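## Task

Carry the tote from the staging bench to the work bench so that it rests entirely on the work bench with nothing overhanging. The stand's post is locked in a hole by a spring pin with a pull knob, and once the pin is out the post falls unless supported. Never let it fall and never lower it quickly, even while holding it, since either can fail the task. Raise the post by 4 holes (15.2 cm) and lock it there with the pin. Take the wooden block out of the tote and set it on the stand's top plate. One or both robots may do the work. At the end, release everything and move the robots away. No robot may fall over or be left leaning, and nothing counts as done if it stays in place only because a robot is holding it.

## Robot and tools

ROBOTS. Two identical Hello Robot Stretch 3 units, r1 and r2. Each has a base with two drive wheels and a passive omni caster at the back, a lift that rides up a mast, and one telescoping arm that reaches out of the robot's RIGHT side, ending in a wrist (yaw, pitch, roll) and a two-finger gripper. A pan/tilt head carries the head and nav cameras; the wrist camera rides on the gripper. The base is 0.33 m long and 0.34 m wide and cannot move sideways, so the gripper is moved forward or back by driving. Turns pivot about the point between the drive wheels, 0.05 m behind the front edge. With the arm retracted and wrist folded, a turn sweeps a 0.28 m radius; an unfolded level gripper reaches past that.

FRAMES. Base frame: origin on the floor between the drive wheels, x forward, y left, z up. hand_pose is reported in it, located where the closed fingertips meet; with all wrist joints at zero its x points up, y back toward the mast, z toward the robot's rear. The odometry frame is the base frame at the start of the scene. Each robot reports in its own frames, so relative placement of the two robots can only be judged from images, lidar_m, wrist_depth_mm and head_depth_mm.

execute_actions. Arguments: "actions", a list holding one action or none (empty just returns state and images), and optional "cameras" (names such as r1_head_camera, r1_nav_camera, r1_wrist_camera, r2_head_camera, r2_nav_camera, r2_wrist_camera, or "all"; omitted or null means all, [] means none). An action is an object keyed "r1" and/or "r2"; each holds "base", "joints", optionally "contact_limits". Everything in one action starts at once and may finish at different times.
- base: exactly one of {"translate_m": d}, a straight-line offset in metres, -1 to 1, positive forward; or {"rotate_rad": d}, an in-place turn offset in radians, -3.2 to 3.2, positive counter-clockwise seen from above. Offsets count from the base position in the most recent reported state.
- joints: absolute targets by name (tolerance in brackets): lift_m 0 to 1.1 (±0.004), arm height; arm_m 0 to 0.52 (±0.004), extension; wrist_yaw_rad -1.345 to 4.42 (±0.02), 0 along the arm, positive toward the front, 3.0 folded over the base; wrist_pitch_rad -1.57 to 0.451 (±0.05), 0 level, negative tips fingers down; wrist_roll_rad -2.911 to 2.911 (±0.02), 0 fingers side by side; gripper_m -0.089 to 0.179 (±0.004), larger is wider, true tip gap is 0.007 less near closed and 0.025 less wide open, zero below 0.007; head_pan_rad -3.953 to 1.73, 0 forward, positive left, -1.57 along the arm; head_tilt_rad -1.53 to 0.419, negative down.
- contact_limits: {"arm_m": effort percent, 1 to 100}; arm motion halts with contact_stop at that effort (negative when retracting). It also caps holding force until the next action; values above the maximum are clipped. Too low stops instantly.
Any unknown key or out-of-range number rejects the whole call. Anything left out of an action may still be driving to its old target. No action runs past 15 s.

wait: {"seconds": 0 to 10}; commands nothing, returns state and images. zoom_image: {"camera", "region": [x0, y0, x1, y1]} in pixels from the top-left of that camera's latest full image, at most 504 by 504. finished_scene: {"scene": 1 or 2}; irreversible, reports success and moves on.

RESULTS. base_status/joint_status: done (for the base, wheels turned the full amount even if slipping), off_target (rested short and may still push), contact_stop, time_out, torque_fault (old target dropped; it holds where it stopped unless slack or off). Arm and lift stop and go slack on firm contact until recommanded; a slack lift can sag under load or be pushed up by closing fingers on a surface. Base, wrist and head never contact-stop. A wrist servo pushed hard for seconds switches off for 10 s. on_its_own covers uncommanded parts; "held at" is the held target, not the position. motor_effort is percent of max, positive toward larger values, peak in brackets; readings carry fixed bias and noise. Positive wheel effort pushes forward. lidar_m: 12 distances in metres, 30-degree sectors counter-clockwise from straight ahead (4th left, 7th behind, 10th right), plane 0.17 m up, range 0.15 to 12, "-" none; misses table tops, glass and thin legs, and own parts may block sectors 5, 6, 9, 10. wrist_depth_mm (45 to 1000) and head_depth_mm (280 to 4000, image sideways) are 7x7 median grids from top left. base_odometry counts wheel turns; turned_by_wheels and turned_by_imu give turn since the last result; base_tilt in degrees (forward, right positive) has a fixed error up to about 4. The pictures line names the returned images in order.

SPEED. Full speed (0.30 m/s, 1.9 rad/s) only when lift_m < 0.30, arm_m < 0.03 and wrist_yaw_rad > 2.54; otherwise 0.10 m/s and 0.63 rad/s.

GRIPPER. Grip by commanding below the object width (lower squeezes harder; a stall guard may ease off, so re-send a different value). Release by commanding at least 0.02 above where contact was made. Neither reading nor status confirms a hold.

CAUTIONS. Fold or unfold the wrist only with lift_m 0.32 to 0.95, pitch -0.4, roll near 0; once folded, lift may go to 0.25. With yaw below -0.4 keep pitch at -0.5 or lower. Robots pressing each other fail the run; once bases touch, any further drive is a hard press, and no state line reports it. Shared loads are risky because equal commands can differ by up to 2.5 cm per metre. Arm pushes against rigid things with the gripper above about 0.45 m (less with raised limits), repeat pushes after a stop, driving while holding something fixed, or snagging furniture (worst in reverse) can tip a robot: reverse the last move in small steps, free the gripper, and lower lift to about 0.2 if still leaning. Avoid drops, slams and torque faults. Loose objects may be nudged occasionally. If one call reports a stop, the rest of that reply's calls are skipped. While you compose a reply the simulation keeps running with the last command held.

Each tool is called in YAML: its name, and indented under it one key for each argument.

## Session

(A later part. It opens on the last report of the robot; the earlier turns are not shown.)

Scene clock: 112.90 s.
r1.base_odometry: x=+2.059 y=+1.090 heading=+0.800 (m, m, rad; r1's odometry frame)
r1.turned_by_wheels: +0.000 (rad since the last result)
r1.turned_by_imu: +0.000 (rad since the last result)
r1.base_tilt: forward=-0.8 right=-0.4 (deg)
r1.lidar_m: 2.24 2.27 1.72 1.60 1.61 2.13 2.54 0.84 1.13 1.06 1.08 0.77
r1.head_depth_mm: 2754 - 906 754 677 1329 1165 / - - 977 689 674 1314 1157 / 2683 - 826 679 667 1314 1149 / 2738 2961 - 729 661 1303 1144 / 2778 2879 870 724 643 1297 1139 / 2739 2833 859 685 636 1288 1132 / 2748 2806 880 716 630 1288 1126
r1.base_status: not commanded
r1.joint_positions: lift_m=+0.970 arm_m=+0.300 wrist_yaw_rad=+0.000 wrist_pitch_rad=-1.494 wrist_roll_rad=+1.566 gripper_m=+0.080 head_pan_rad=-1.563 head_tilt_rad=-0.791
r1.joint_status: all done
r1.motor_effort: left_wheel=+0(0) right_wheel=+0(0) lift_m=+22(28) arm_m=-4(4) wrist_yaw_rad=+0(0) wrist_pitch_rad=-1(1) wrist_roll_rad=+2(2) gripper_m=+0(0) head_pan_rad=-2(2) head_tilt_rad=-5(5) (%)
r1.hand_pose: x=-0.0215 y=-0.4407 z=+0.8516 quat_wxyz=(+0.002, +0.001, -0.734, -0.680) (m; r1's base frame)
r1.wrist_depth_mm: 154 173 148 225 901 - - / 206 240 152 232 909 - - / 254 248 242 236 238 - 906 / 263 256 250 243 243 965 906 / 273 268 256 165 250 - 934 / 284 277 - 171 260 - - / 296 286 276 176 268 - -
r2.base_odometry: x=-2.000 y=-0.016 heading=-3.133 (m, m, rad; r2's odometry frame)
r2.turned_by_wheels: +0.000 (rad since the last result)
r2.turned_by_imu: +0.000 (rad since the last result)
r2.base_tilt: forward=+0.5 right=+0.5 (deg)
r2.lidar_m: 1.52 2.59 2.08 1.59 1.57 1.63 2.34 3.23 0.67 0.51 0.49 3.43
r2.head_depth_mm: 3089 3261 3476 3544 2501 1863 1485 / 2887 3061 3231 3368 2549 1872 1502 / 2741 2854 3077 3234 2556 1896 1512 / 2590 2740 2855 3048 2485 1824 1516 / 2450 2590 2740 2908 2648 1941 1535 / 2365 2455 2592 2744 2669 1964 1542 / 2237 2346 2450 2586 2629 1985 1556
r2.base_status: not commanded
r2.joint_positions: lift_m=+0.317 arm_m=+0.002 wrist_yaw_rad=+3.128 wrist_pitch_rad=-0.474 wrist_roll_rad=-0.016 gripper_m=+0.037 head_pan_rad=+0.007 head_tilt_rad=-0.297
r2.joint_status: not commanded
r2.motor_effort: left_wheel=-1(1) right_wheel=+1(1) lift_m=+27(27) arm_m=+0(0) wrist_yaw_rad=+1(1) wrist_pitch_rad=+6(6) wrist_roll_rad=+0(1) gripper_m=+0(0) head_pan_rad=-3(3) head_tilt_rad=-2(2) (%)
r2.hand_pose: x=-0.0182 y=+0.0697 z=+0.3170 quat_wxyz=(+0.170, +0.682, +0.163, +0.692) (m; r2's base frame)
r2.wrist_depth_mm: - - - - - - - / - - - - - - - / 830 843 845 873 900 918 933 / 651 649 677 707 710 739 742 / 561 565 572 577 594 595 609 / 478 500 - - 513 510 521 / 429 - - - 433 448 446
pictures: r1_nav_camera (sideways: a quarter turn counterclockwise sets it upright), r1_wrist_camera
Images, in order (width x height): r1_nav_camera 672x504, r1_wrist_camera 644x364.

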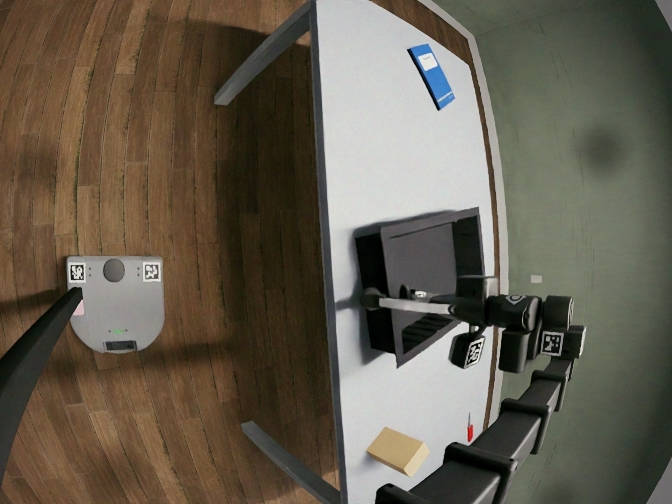

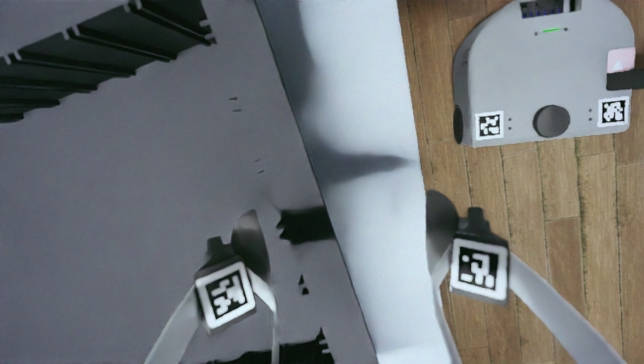

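Good. Go deep, grip, lift high.

execute_actions:
  actions:
    - {"r1":{"joints":{"lift_m":0.905,"arm_m":0.315,"wrist_roll_rad":1.4}}}
  cameras: []

execute_actions:
  actions:
    - {"r1":{"joints":{"gripper_m":-0.02}}}
  cameras: []

execute_actions:
  actions:
    - {"r1":{"joints":{"lift_m":1.1}}}
  cameras: ["r1_nav_camera","r1_wrist_camera"]

Scene clock: 114.53 s.
r1.base_odometry: x=+2.059 y=+1.090 heading=+0.800 (m, m, rad; r1's odometry frame)
r1.turned_by_wheels: +0.000 (rad since the last result)
r1.turned_by_imu: +0.000 (rad since the last result)
r1.base_tilt: forward=-1.0 right=-0.4 (deg)
r1.lidar_m: 2.23 2.28 1.72 1.61 1.61 2.13 2.54 0.84 1.13 1.06 1.08 0.77
r1.head_depth_mm: 2818 3077 - - 1441 1321 1158 / 2804 - 870 690 672 1322 1160 / 2794 - - 670 668 1308 1148 / 2776 2955 904 634 1409 1304 1141 / 2749 2882 867 725 644 1293 1141 / 2736 2843 858 686 635 1285 1130 / 2719 2809 881 716 631 1277 1128
r1.base_status: not commanded
r1.joint_positions: lift_m=+0.905 arm_m=+0.315 wrist_yaw_rad=+0.000 wrist_pitch_rad=-1.494 wrist_roll_rad=+1.405 gripper_m=+0.080 head_pan_rad=-1.563 head_tilt_rad=-0.791
r1.joint_status: all done
r1.motor_effort: left_wheel=+0(0) right_wheel=+1(0) lift_m=+22(21) arm_m=+4(9) wrist_yaw_rad=+0(0) wrist_pitch_rad=-1(1) wrist_roll_rad=-2(0) gripper_m=+0(0) head_pan_rad=-1(2) head_tilt_rad=-5(5) (%)
r1.hand_pose: x=-0.0216 y=-0.4548 z=+0.7866 quat_wxyz=(+0.061, +0.056, -0.731, -0.678) (m; r1's base frame)
r1.wrist_depth_mm: 175 171 167 86 163 820 798 / 181 178 172 88 167 165 - / 187 183 178 90 173 170 - / 193 188 183 92 176 878 885 / 200 195 191 95 183 894 903 / 208 202 - 98 188 - 897 / 212 209 204 101 194 - 929
r2.base_odometry: x=-2.000 y=-0.016 heading=-3.133 (m, m, rad; r2's odometry frame)
r2.turned_by_wheels: +0.000 (rad since the last result)
r2.turned_by_imu: +0.000 (rad since the last result)
r2.base_tilt: forward=+0.5 right=+0.5 (deg)
r2.lidar_m: 1.52 2.59 2.09 1.59 1.57 1.64 2.34 3.23 0.67 0.51 0.49 3.44
r2.head_depth_mm: 3109 3222 3386 3566 2481 1860 1481 / 2861 3032 3309 3380 2518 1893 1497 / 2721 2878 3050 3232 2563 1900 1509 / 2571 2749 2891 3013 2484 1841 1525 / 2460 2589 2722 2874 2634 1940 1530 / 2359 2476 2588 2732 2678 1963 1543 / 2246 2361 2473 2581 2656 1994 1553
r2.base_status: not commanded
r2.joint_positions: lift_m=+0.317 arm_m=+0.002 wrist_yaw_rad=+3.128 wrist_pitch_rad=-0.474 wrist_roll_rad=-0.016 gripper_m=+0.037 head_pan_rad=+0.007 head_tilt_rad=-0.297
r2.joint_status: not commanded
r2.motor_effort: left_wheel=-1(1) right_wheel=+2(1) lift_m=+26(27) arm_m=+0(0) wrist_yaw_rad=+1(1) wrist_pitch_rad=+7(7) wrist_roll_rad=+1(0) gripper_m=+0(1) head_pan_rad=-2(2) head_tilt_rad=-2(3) (%)
r2.hand_pose: x=-0.0182 y=+0.0697 z=+0.3170 quat_wxyz=(+0.170, +0.682, +0.163, +0.692) (m; r2's base frame)
r2.wrist_depth_mm: - - - - - - - / - - - - - - - / 817 835 827 859 890 894 911 / 677 670 684 699 701 724 737 / 554 574 571 577 593 594 606 / 483 495 - - 519 505 513 / 442 - - - 430 450 450
pictures: none
No camera images: the call's "cameras" was empty. Leave "cameras" out to get every camera's image.

Scene clock: 116.03 s.
r1.base_odometry: x=+2.059 y=+1.090 heading=+0.800 (m, m, rad; r1's odometry frame)
r1.turned_by_wheels: +0.000 (rad since the last result)
r1.turned_by_imu: +0.000 (rad since the last result)
r1.base_tilt: forward=-0.9 right=-0.3 (deg)
r1.lidar_m: 2.23 2.28 1.72 1.60 1.61 2.13 2.54 0.84 1.13 1.06 1.08 0.77
r1.head_depth_mm: 2821 3091 - - 1445 1328 1159 / 2817 - 871 690 673 1319 1159 / 2808 - - 672 665 1312 1149 / 2767 2980 900 640 661 1302 1141 / 2762 2868 867 725 640 1293 1135 / 2743 2864 853 687 635 1282 1133 / 2731 2837 884 717 631 1275 1123
r1.base_status: not commanded
r1.joint_positions: lift_m=+0.905 arm_m=+0.315 wrist_yaw_rad=+0.000 wrist_pitch_rad=-1.490 wrist_roll_rad=+1.402 gripper_m=-0.019 head_pan_rad=-1.563 head_tilt_rad=-0.791
r1.joint_status: all done
r1.motor_effort: left_wheel=+0(0) right_wheel=+0(0) lift_m=+22(22) arm_m=+4(5) wrist_yaw_rad=+1(0) wrist_pitch_rad=-3(3) wrist_roll_rad=+0(2) gripper_m=-21(98) head_pan_rad=-3(3) head_tilt_rad=-5(5) (%)
r1.hand_pose: x=-0.0216 y=-0.4560 z=+0.7866 quat_wxyz=(+0.062, +0.057, -0.732, -0.676) (m; r1's base frame)
r1.wrist_depth_mm: 175 172 168 85 163 785 790 / 182 178 173 87 167 165 - / 188 185 179 89 172 170 - / 195 188 184 92 176 878 876 / 200 196 189 94 137 915 890 / 207 202 196 97 97 948 894 / 214 208 202 102 193 - 931
r2.base_odometry: x=-2.000 y=-0.016 heading=-3.133 (m, m, rad; r2's odometry frame)
r2.turned_by_wheels: +0.000 (rad since the last result)
r2.turned_by_imu: +0.000 (rad since the last result)
r2.base_tilt: forward=+0.5 right=+0.7 (deg)
r2.lidar_m: 1.52 2.60 2.09 1.59 1.57 1.63 2.34 3.23 0.67 0.51 0.49 3.42
r2.head_depth_mm: 3035 3249 3493 3548 2508 1872 1480 / 2847 3042 3247 3388 2551 1886 1499 / 2721 2883 3089 3208 2602 1895 1502 / 2581 2727 2879 3042 2487 1847 1515 / 2463 2567 2725 2892 2606 1946 1530 / 2356 2455 2587 2743 2661 1952 1531 / 2240 2366 2474 2580 2634 1971 1561
r2.base_status: not commanded
r2.joint_positions: lift_m=+0.317 arm_m=+0.002 wrist_yaw_rad=+3.128 wrist_pitch_rad=-0.474 wrist_roll_rad=-0.016 gripper_m=+0.037 head_pan_rad=+0.007 head_tilt_rad=-0.297
r2.joint_status: not commanded
r2.motor_effort: left_wheel=-1(1) right_wheel=+1(1) lift_m=+27(27) arm_m=+0(0) wrist_yaw_rad=+1(2) wrist_pitch_rad=+7(7) wrist_roll_rad=+0(1) gripper_m=+0(0) head_pan_rad=-2(2) head_tilt_rad=-3(2) (%)
r2.hand_pose: x=-0.0182 y=+0.0697 z=+0.3170 quat_wxyz=(+0.170, +0.682, +0.163, +0.692) (m; r2's base frame)
r2.wrist_depth_mm: - - - - - - - / - - - - - - - / 812 842 842 902 873 923 898 / 671 667 697 697 703 711 738 / 559 567 589 579 604 593 593 / 482 493 - - 519 511 514 / 432 - - - 433 440 459
pictures: none
No camera images: the call's "cameras" was empty. Leave "cameras" out to get every camera's image.

Scene clock: 118.63 s.
r1.base_odometry: x=+2.059 y=+1.090 heading=+0.800 (m, m, rad; r1's odometry frame)
r1.turned_by_wheels: +0.000 (rad since the last result)
r1.turned_by_imu: +0.001 (rad since the last result)
r1.base_tilt: forward=-0.8 right=-0.4 (deg)
r1.lidar_m: 2.23 2.28 1.72 1.60 1.61 2.12 2.54 0.84 1.13 1.06 1.08 0.77
r1.head_depth_mm: 2778 3040 879 750 676 1328 1163 / 2707 2900 494 727 672 1322 1156 / - 2855 484 720 666 1311 1153 / - 1141 474 715 661 1302 1144 / 2781 2890 469 689 641 1289 1141 / 2748 2862 833 720 636 1289 1133 / 2735 2780 881 716 631 1277 1125
r1.base_status: not commanded
r1.joint_positions: lift_m=+1.100 arm_m=+0.315 wrist_yaw_rad=+0.000 wrist_pitch_rad=-1.526 wrist_roll_rad=+1.402 gripper_m=-0.019 head_pan_rad=-1.563 head_tilt_rad=-0.791
r1.joint_status: all done
r1.motor_effort: left_wheel=+0(0) right_wheel=+0(1) lift_m=+36(38) arm_m=+4(4) wrist_yaw_rad=+1(0) wrist_pitch_rad=+8(9) wrist_roll_rad=-1(1) gripper_m=-23(23) head_pan_rad=-4(3) head_tilt_rad=-5(6) (%)
r1.hand_pose: x=-0.0216 y=-0.4469 z=+0.9812 quat_wxyz=(+0.061, +0.058, -0.720, -0.689) (m; r1's base frame)
r1.wrist_depth_mm: 189 209 201 92 - - - / 288 250 212 95 - - - / 317 262 224 99 - - - / 336 274 232 102 - - - / 338 290 245 104 98 - - / 357 305 263 107 102 - - / 315 297 259 225 194 - -
r2.base_odometry: x=-2.000 y=-0.016 heading=-3.133 (m, m, rad; r2's odometry frame)
r2.turned_by_wheels: +0.000 (rad since the last result)
r2.turned_by_imu: +0.000 (rad since the last result)
r2.base_tilt: forward=+0.5 right=+0.5 (deg)
r2.lidar_m: 1.52 2.59 2.09 1.59 1.57 1.64 2.33 3.24 0.67 0.51 0.49 3.41
r2.head_depth_mm: 3044 3234 3468 3617 2481 1861 1483 / 2873 3045 3228 3389 2526 1890 1488 / 2705 2889 3049 3228 2560 1906 1501 / 2597 2712 2912 3020 2483 1844 1516 / 2482 2574 2748 2913 2628 1932 1533 / 2340 2473 2603 2752 2689 1959 1549 / 2220 2347 2473 2571 2657 1970 1561
r2.base_status: not commanded
r2.joint_positions: lift_m=+0.317 arm_m=+0.002 wrist_yaw_rad=+3.128 wrist_pitch_rad=-0.474 wrist_roll_rad=-0.016 gripper_m=+0.037 head_pan_rad=+0.007 head_tilt_rad=-0.297
r2.joint_status: not commanded
r2.motor_effort: left_wheel=-1(1) right_wheel=+1(1) lift_m=+27(27) arm_m=+0(0) wrist_yaw_rad=+1(1) wrist_pitch_rad=+6(7) wrist_roll_rad=+0(1) gripper_m=+0(1) head_pan_rad=-2(5) head_tilt_rad=-2(2) (%)
r2.hand_pose: x=-0.0182 y=+0.0697 z=+0.3170 quat_wxyz=(+0.170, +0.682, +0.163, +0.692) (m; r2's base frame)
r2.wrist_depth_mm: - - - - - - - / - - - - - - - / 823 827 855 868 875 902 946 / 664 680 667 716 710 726 732 / 564 571 577 572 608 601 603 / 485 499 - - 527 510 516 / 431 - - - 435 443 449
pictures: r1_nav_camera (sideways: a quarter turn counterclockwise sets it upright), r1_wrist_camera
Images, in order (width x height): r1_nav_camera 672x504, r1_wrist_camera 644x364.

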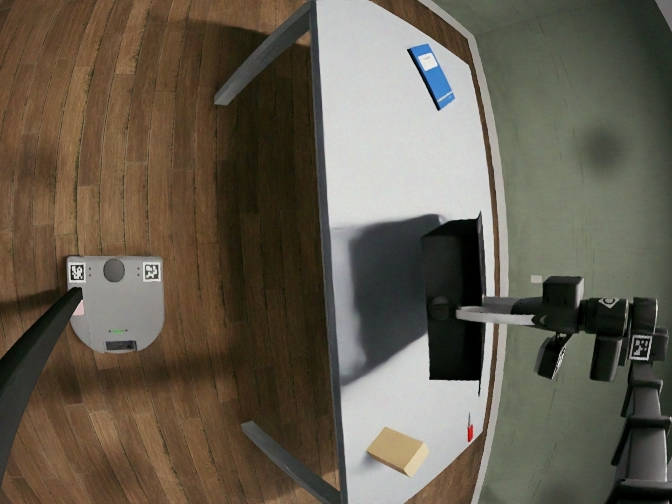

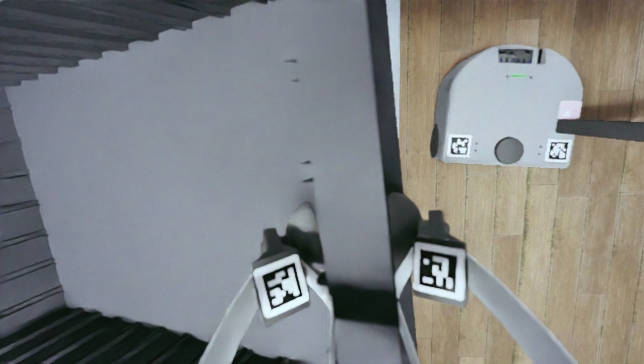

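execute_actions:
  actions:
    - {"r1":{"joints":{"wrist_pitch_rad":-0.9,"head_tilt_rad":-0.5}}}
  cameras: ["r1_nav_camera","r1_head_camera"]

Scene clock: 120.97 s.
r1.base_odometry: x=+2.059 y=+1.090 heading=+0.800 (m, m, rad; r1's odometry frame)
r1.turned_by_wheels: +0.000 (rad since the last result)
r1.turned_by_imu: +0.001 (rad since the last result)
r1.base_tilt: forward=-1.0 right=-0.4 (deg)
r1.lidar_m: 2.24 2.28 1.72 1.60 1.61 2.13 2.54 0.84 1.13 1.06 1.09 0.77
r1.head_depth_mm: 2677 2994 3285 1147 839 663 1257 / - - 3268 650 831 657 1228 / 2662 - 2027 622 826 653 1218 / 2665 2896 - 614 818 648 1216 / 2640 2901 3026 600 807 643 1204 / 2627 2881 3157 1071 804 637 1205 / 2629 2886 3136 1065 790 634 1185
r1.base_status: not commanded
r1.joint_positions: lift_m=+1.100 arm_m=+0.315 wrist_yaw_rad=+0.001 wrist_pitch_rad=-0.971 wrist_roll_rad=+1.400 gripper_m=-0.019 head_pan_rad=-1.563 head_tilt_rad=-0.507
r1.joint_status: wrist_pitch_rad off_target (ended at -0.971, target -0.900); the others done
r1.motor_effort: left_wheel=+0(4) right_wheel=+0(5) lift_m=+34(36) arm_m=+3(4) wrist_yaw_rad=+0(3) wrist_pitch_rad=+21(24) wrist_roll_rad=+0(2) gripper_m=-21(24) head_pan_rad=-2(3) head_tilt_rad=+4(28) (%)
r1.hand_pose: x=-0.0215 y=-0.5842 z=+1.0131 quat_wxyz=(+0.076, +0.040, -0.881, -0.465) (m; r1's base frame)
r1.wrist_depth_mm: - 279 237 152 183 323 287 / - 374 322 154 185 333 293 / - 425 339 136 188 337 296 / - 428 344 138 189 341 301 / - 439 354 134 - 351 310 / - 394 358 132 176 348 309 / - 336 270 144 195 376 318
r2.base_odometry: x=-2.000 y=-0.016 heading=-3.133 (m, m, rad; r2's odometry frame)
r2.turned_by_wheels: +0.000 (rad since the last result)
r2.turned_by_imu: +0.000 (rad since the last result)
r2.base_tilt: forward=+0.5 right=+0.5 (deg)
r2.lidar_m: 1.52 2.59 2.09 1.59 1.57 1.64 2.33 3.23 0.67 0.51 0.49 3.42
r2.head_depth_mm: 3073 3242 3493 3552 2472 1870 1486 / 2899 3068 3229 3360 2523 1890 1498 / 2715 2908 3072 3210 2570 1900 1513 / 2571 2714 2909 3028 2481 1839 1529 / 2450 2572 2732 2857 2629 1939 1534 / 2364 2464 2581 2707 2653 1961 1537 / 2236 2355 2478 2589 2652 1992 1549
r2.base_status: not commanded
r2.joint_positions: lift_m=+0.317 arm_m=+0.002 wrist_yaw_rad=+3.128 wrist_pitch_rad=-0.474 wrist_roll_rad=-0.016 gripper_m=+0.037 head_pan_rad=+0.007 head_tilt_rad=-0.297
r2.joint_status: not commanded
r2.motor_effort: left_wheel=-1(1) right_wheel=+1(1) lift_m=+27(27) arm_m=+0(0) wrist_yaw_rad=+1(2) wrist_pitch_rad=+7(6) wrist_roll_rad=+0(1) gripper_m=-1(0) head_pan_rad=-2(3) head_tilt_rad=-2(2) (%)
r2.hand_pose: x=-0.0182 y=+0.0697 z=+0.3170 quat_wxyz=(+0.170, +0.682, +0.163, +0.692) (m; r2's base frame)
r2.wrist_depth_mm: - - - - - - - / - - - - - - - / 837 869 841 868 884 899 922 / 653 671 663 690 698 720 723 / 555 560 578 572 595 600 613 / 477 498 - - 524 513 518 / 433 - - - 432 453 445
pictures: r1_head_camera (sideways: a quarter turn clockwise sets it upright), r1_nav_camera (sideways: a quarter turn counterclockwise sets it upright)
Images, in order (width x height): r1_head_camera 896x504, r1_nav_camera 672x504.

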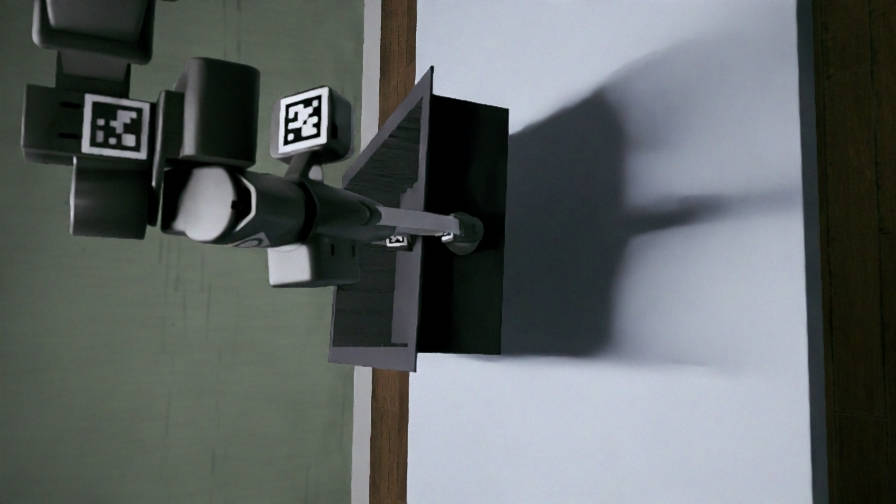

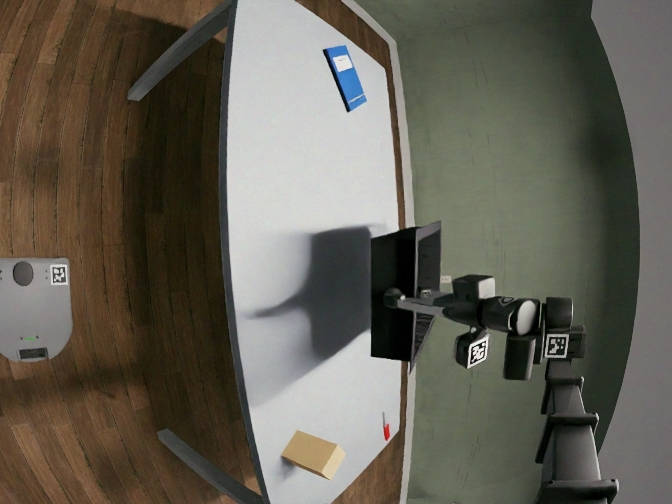

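execute_actions:
  actions: []
  cameras: ["r1_head_camera","r1_nav_camera"]

Scene clock: 121.33 s.
r1.base_odometry: x=+2.059 y=+1.090 heading=+0.800 (m, m, rad; r1's odometry frame)
r1.turned_by_wheels: +0.000 (rad since the last result)
r1.turned_by_imu: +0.000 (rad since the last result)
r1.base_tilt: forward=-1.0 right=-0.4 (deg)
r1.lidar_m: 2.23 2.28 1.71 1.60 1.61 2.12 2.54 0.84 1.13 1.06 1.08 0.77
r1.head_depth_mm: 2695 3033 3263 1149 839 662 1261 / - - 3315 657 834 656 1224 / 2645 - 3107 622 824 651 1216 / 2684 2937 - 612 818 647 1214 / 2649 2884 3103 598 809 642 1205 / 2639 2859 3153 1073 802 638 1197 / 2616 2851 3176 1064 792 633 1190
r1.base_status: not commanded
r1.joint_positions: lift_m=+1.100 arm_m=+0.315 wrist_yaw_rad=+0.001 wrist_pitch_rad=-0.971 wrist_roll_rad=+1.400 gripper_m=-0.019 head_pan_rad=-1.563 head_tilt_rad=-0.507
r1.joint_status: wrist_pitch_rad off_target (ended at -0.971, target -0.900); the others done
r1.motor_effort: left_wheel=+0(4) right_wheel=+0(5) lift_m=+34(36) arm_m=+4(4) wrist_yaw_rad=+0(3) wrist_pitch_rad=+21(24) wrist_roll_rad=+0(2) gripper_m=-20(24) head_pan_rad=-3(3) head_tilt_rad=+4(28) (%)
r1.hand_pose: x=-0.0215 y=-0.5842 z=+1.0131 quat_wxyz=(+0.076, +0.040, -0.881, -0.465) (m; r1's base frame)
r1.wrist_depth_mm: - 304 231 154 184 320 286 / - 371 330 156 186 329 293 / - 437 355 156 187 335 294 / - 439 360 158 188 342 301 / - 442 367 137 - 349 306 / - 420 375 132 175 350 315 / - - 275 145 193 374 316
r2.base_odometry: x=-2.000 y=-0.016 heading=-3.133 (m, m, rad; r2's odometry frame)
r2.turned_by_wheels: +0.000 (rad since the last result)
r2.turned_by_imu: +0.000 (rad since the last result)
r2.base_tilt: forward=+0.6 right=+0.6 (deg)
r2.lidar_m: 1.52 2.59 2.09 1.59 1.56 1.64 2.33 3.23 0.67 0.51 0.49 3.43
r2.head_depth_mm: 2999 3253 3455 3529 2480 1873 1488 / 2877 3039 3259 3414 2533 1890 1499 / 2724 2918 3053 3243 2577 1880 1508 / 2565 2740 2934 3007 2492 1830 1523 / 2457 2606 2738 2891 2641 1935 1530 / 2368 2473 2611 2732 2670 1971 1546 / 2240 2362 2462 2605 2659 1975 1557
r2.base_status: not commanded
r2.joint_positions: lift_m=+0.317 arm_m=+0.002 wrist_yaw_rad=+3.128 wrist_pitch_rad=-0.474 wrist_roll_rad=-0.016 gripper_m=+0.037 head_pan_rad=+0.007 head_tilt_rad=-0.297
r2.joint_status: not commanded
r2.motor_effort: left_wheel=-1(1) right_wheel=+2(1) lift_m=+26(27) arm_m=+0(0) wrist_yaw_rad=+1(2) wrist_pitch_rad=+7(6) wrist_roll_rad=+0(1) gripper_m=-1(0) head_pan_rad=-3(3) head_tilt_rad=-2(2) (%)
r2.hand_pose: x=-0.0182 y=+0.0697 z=+0.3170 quat_wxyz=(+0.170, +0.682, +0.163, +0.692) (m; r2's base frame)
r2.wrist_depth_mm: - - - - - - - / - - - - - - - / 827 837 824 881 904 950 927 / 663 664 672 687 711 714 743 / 549 562 579 584 599 595 613 / 482 504 - - 523 501 518 / 435 - - - 434 444 451
pictures: r1_head_camera (sideways: a quarter turn clockwise sets it upright), r1_nav_camera (sideways: a quarter turn counterclockwise sets it upright)
Images, in order (width x height): r1_head_camera 896x504, r1_nav_camera 672x504.

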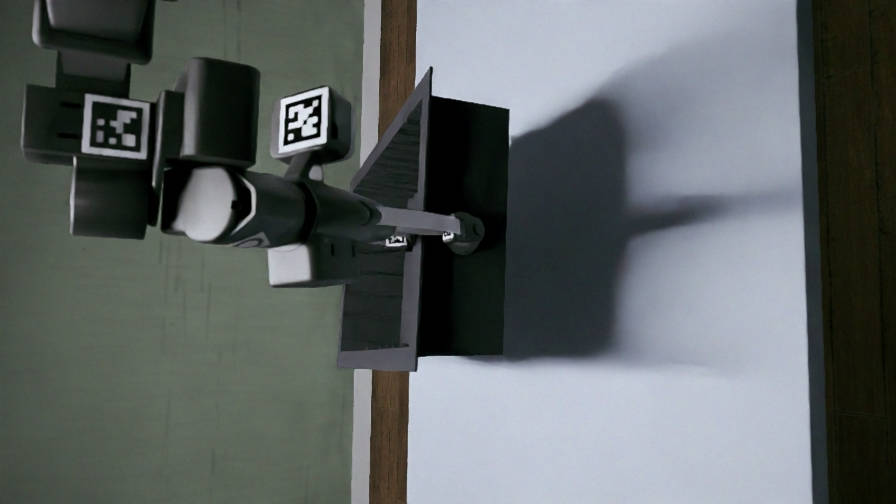

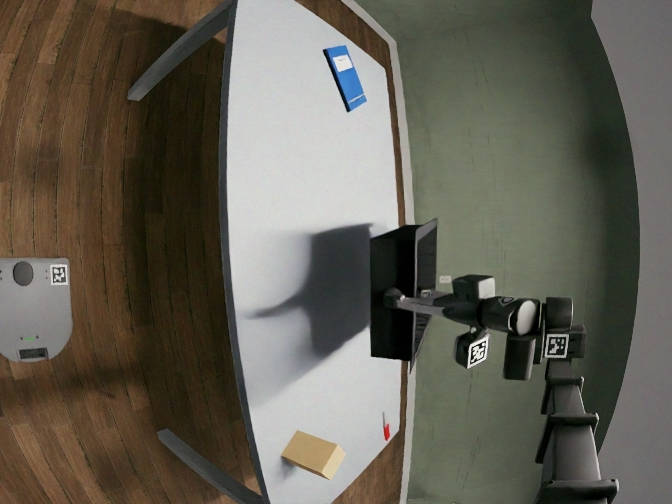

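execute_actions:
  actions:
    - {"r1":{"base":{"translate_m":-1.0},"joints":{"arm_m":0.1,"head_pan_rad":-2.3,"head_tilt_rad":-0.4}}}
  cameras: ["r1_nav_camera","r1_head_camera"]

Scene clock: 132.83 s.
r1.base_odometry: x=+1.362 y=+0.373 heading=+0.800 (m, m, rad; r1's odometry frame)
r1.turned_by_wheels: +0.000 (rad since the last result)
r1.turned_by_imu: +0.004 (rad since the last result)
r1.base_tilt: forward=-0.9 right=-0.3 (deg)
r1.lidar_m: 1.71 2.37 1.61 1.51 1.56 2.03 2.97 1.59 3.43 1.21 0.54 1.50
r1.head_depth_mm: - - - 3030 2248 1765 1419 / - - - 3185 2327 1748 1410 / - - - 2948 2180 1734 1401 / - - - 3265 2285 1730 1396 / - - - 3204 2240 1711 1388 / - - - 3183 2212 1703 1381 / - - 3561 2878 2180 1574 1367
r1.base_status: done
r1.joint_positions: lift_m=+1.100 arm_m=+0.100 wrist_yaw_rad=+0.001 wrist_pitch_rad=-0.971 wrist_roll_rad=+1.400 gripper_m=-0.019 head_pan_rad=-2.293 head_tilt_rad=-0.408
r1.joint_status: all done
r1.motor_effort: left_wheel=+0(3) right_wheel=+0(6) lift_m=+34(34) arm_m=-5(8) wrist_yaw_rad=+0(0) wrist_pitch_rad=+21(21) wrist_roll_rad=+0(0) gripper_m=-21(21) head_pan_rad=-4(39) head_tilt_rad=+5(18) (%)
r1.hand_pose: x=-0.0215 y=-0.3698 z=+1.0131 quat_wxyz=(+0.076, +0.040, -0.881, -0.465) (m; r1's base frame)
r1.wrist_depth_mm: - 277 229 153 183 951 848 / - 370 326 155 185 945 844 / - 441 347 155 187 - 879 / - 438 355 157 189 - 908 / - 442 369 134 - - 916 / - 414 364 132 174 - 918 / - 847 273 144 194 - 926
r2.base_odometry: x=-2.000 y=-0.016 heading=-3.133 (m, m, rad; r2's odometry frame)
r2.turned_by_wheels: +0.000 (rad since the last result)
r2.turned_by_imu: -0.001 (rad since the last result)
r2.base_tilt: forward=+0.5 right=+0.6 (deg)
r2.lidar_m: 1.52 2.59 2.09 1.59 1.57 1.63 2.33 3.22 0.67 0.51 0.49 3.41
r2.head_depth_mm: 3039 3272 3483 3561 2495 1870 1477 / 2925 3034 3244 3361 2539 1882 1501 / 2738 2849 3055 3224 2575 1905 1508 / 2595 2734 2862 3020 2494 1820 1523 / 2450 2592 2732 2893 2619 1961 1534 / 2363 2465 2585 2752 2663 1959 1545 / 2231 2352 2458 2594 2656 1965 1556
r2.base_status: not commanded
r2.joint_positions: lift_m=+0.317 arm_m=+0.002 wrist_yaw_rad=+3.128 wrist_pitch_rad=-0.474 wrist_roll_rad=-0.016 gripper_m=+0.037 head_pan_rad=+0.007 head_tilt_rad=-0.297
r2.joint_status: not commanded
r2.motor_effort: left_wheel=-1(2) right_wheel=+1(2) lift_m=+27(27) arm_m=+0(0) wrist_yaw_rad=+1(1) wrist_pitch_rad=+7(7) wrist_roll_rad=+0(0) gripper_m=+0(0) head_pan_rad=-2(1) head_tilt_rad=-2(2) (%)
r2.hand_pose: x=-0.0182 y=+0.0697 z=+0.3170 quat_wxyz=(+0.170, +0.682, +0.163, +0.692) (m; r2's base frame)
r2.wrist_depth_mm: - - - - - - - / - - - - - - - / 815 823 856 853 883 944 945 / 670 666 673 698 711 711 743 / 559 568 562 581 597 592 616 / 478 494 - - 521 512 517 / 433 - - - 436 451 449
pictures: r1_head_camera (sideways: a quarter turn clockwise sets it upright), r1_nav_camera (sideways: a quarter turn counterclockwise sets it upright)
Images, in order (width x height): r1_head_camera 896x504, r1_nav_camera 672x504.

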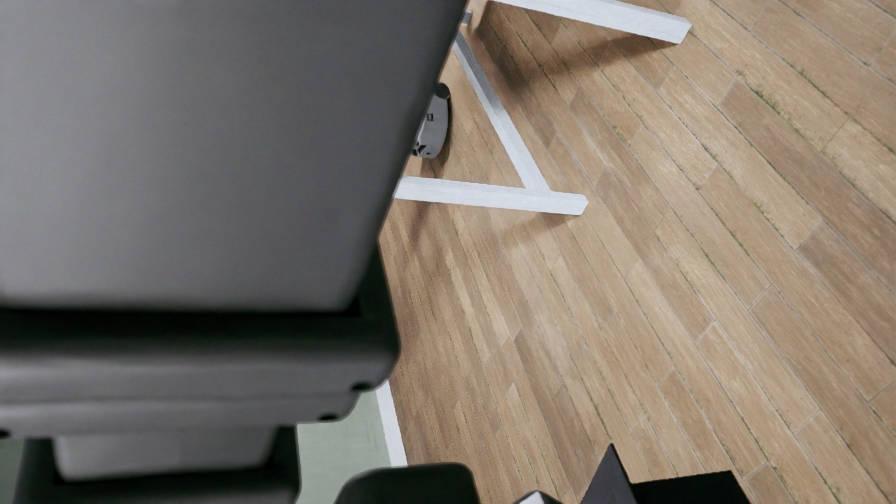

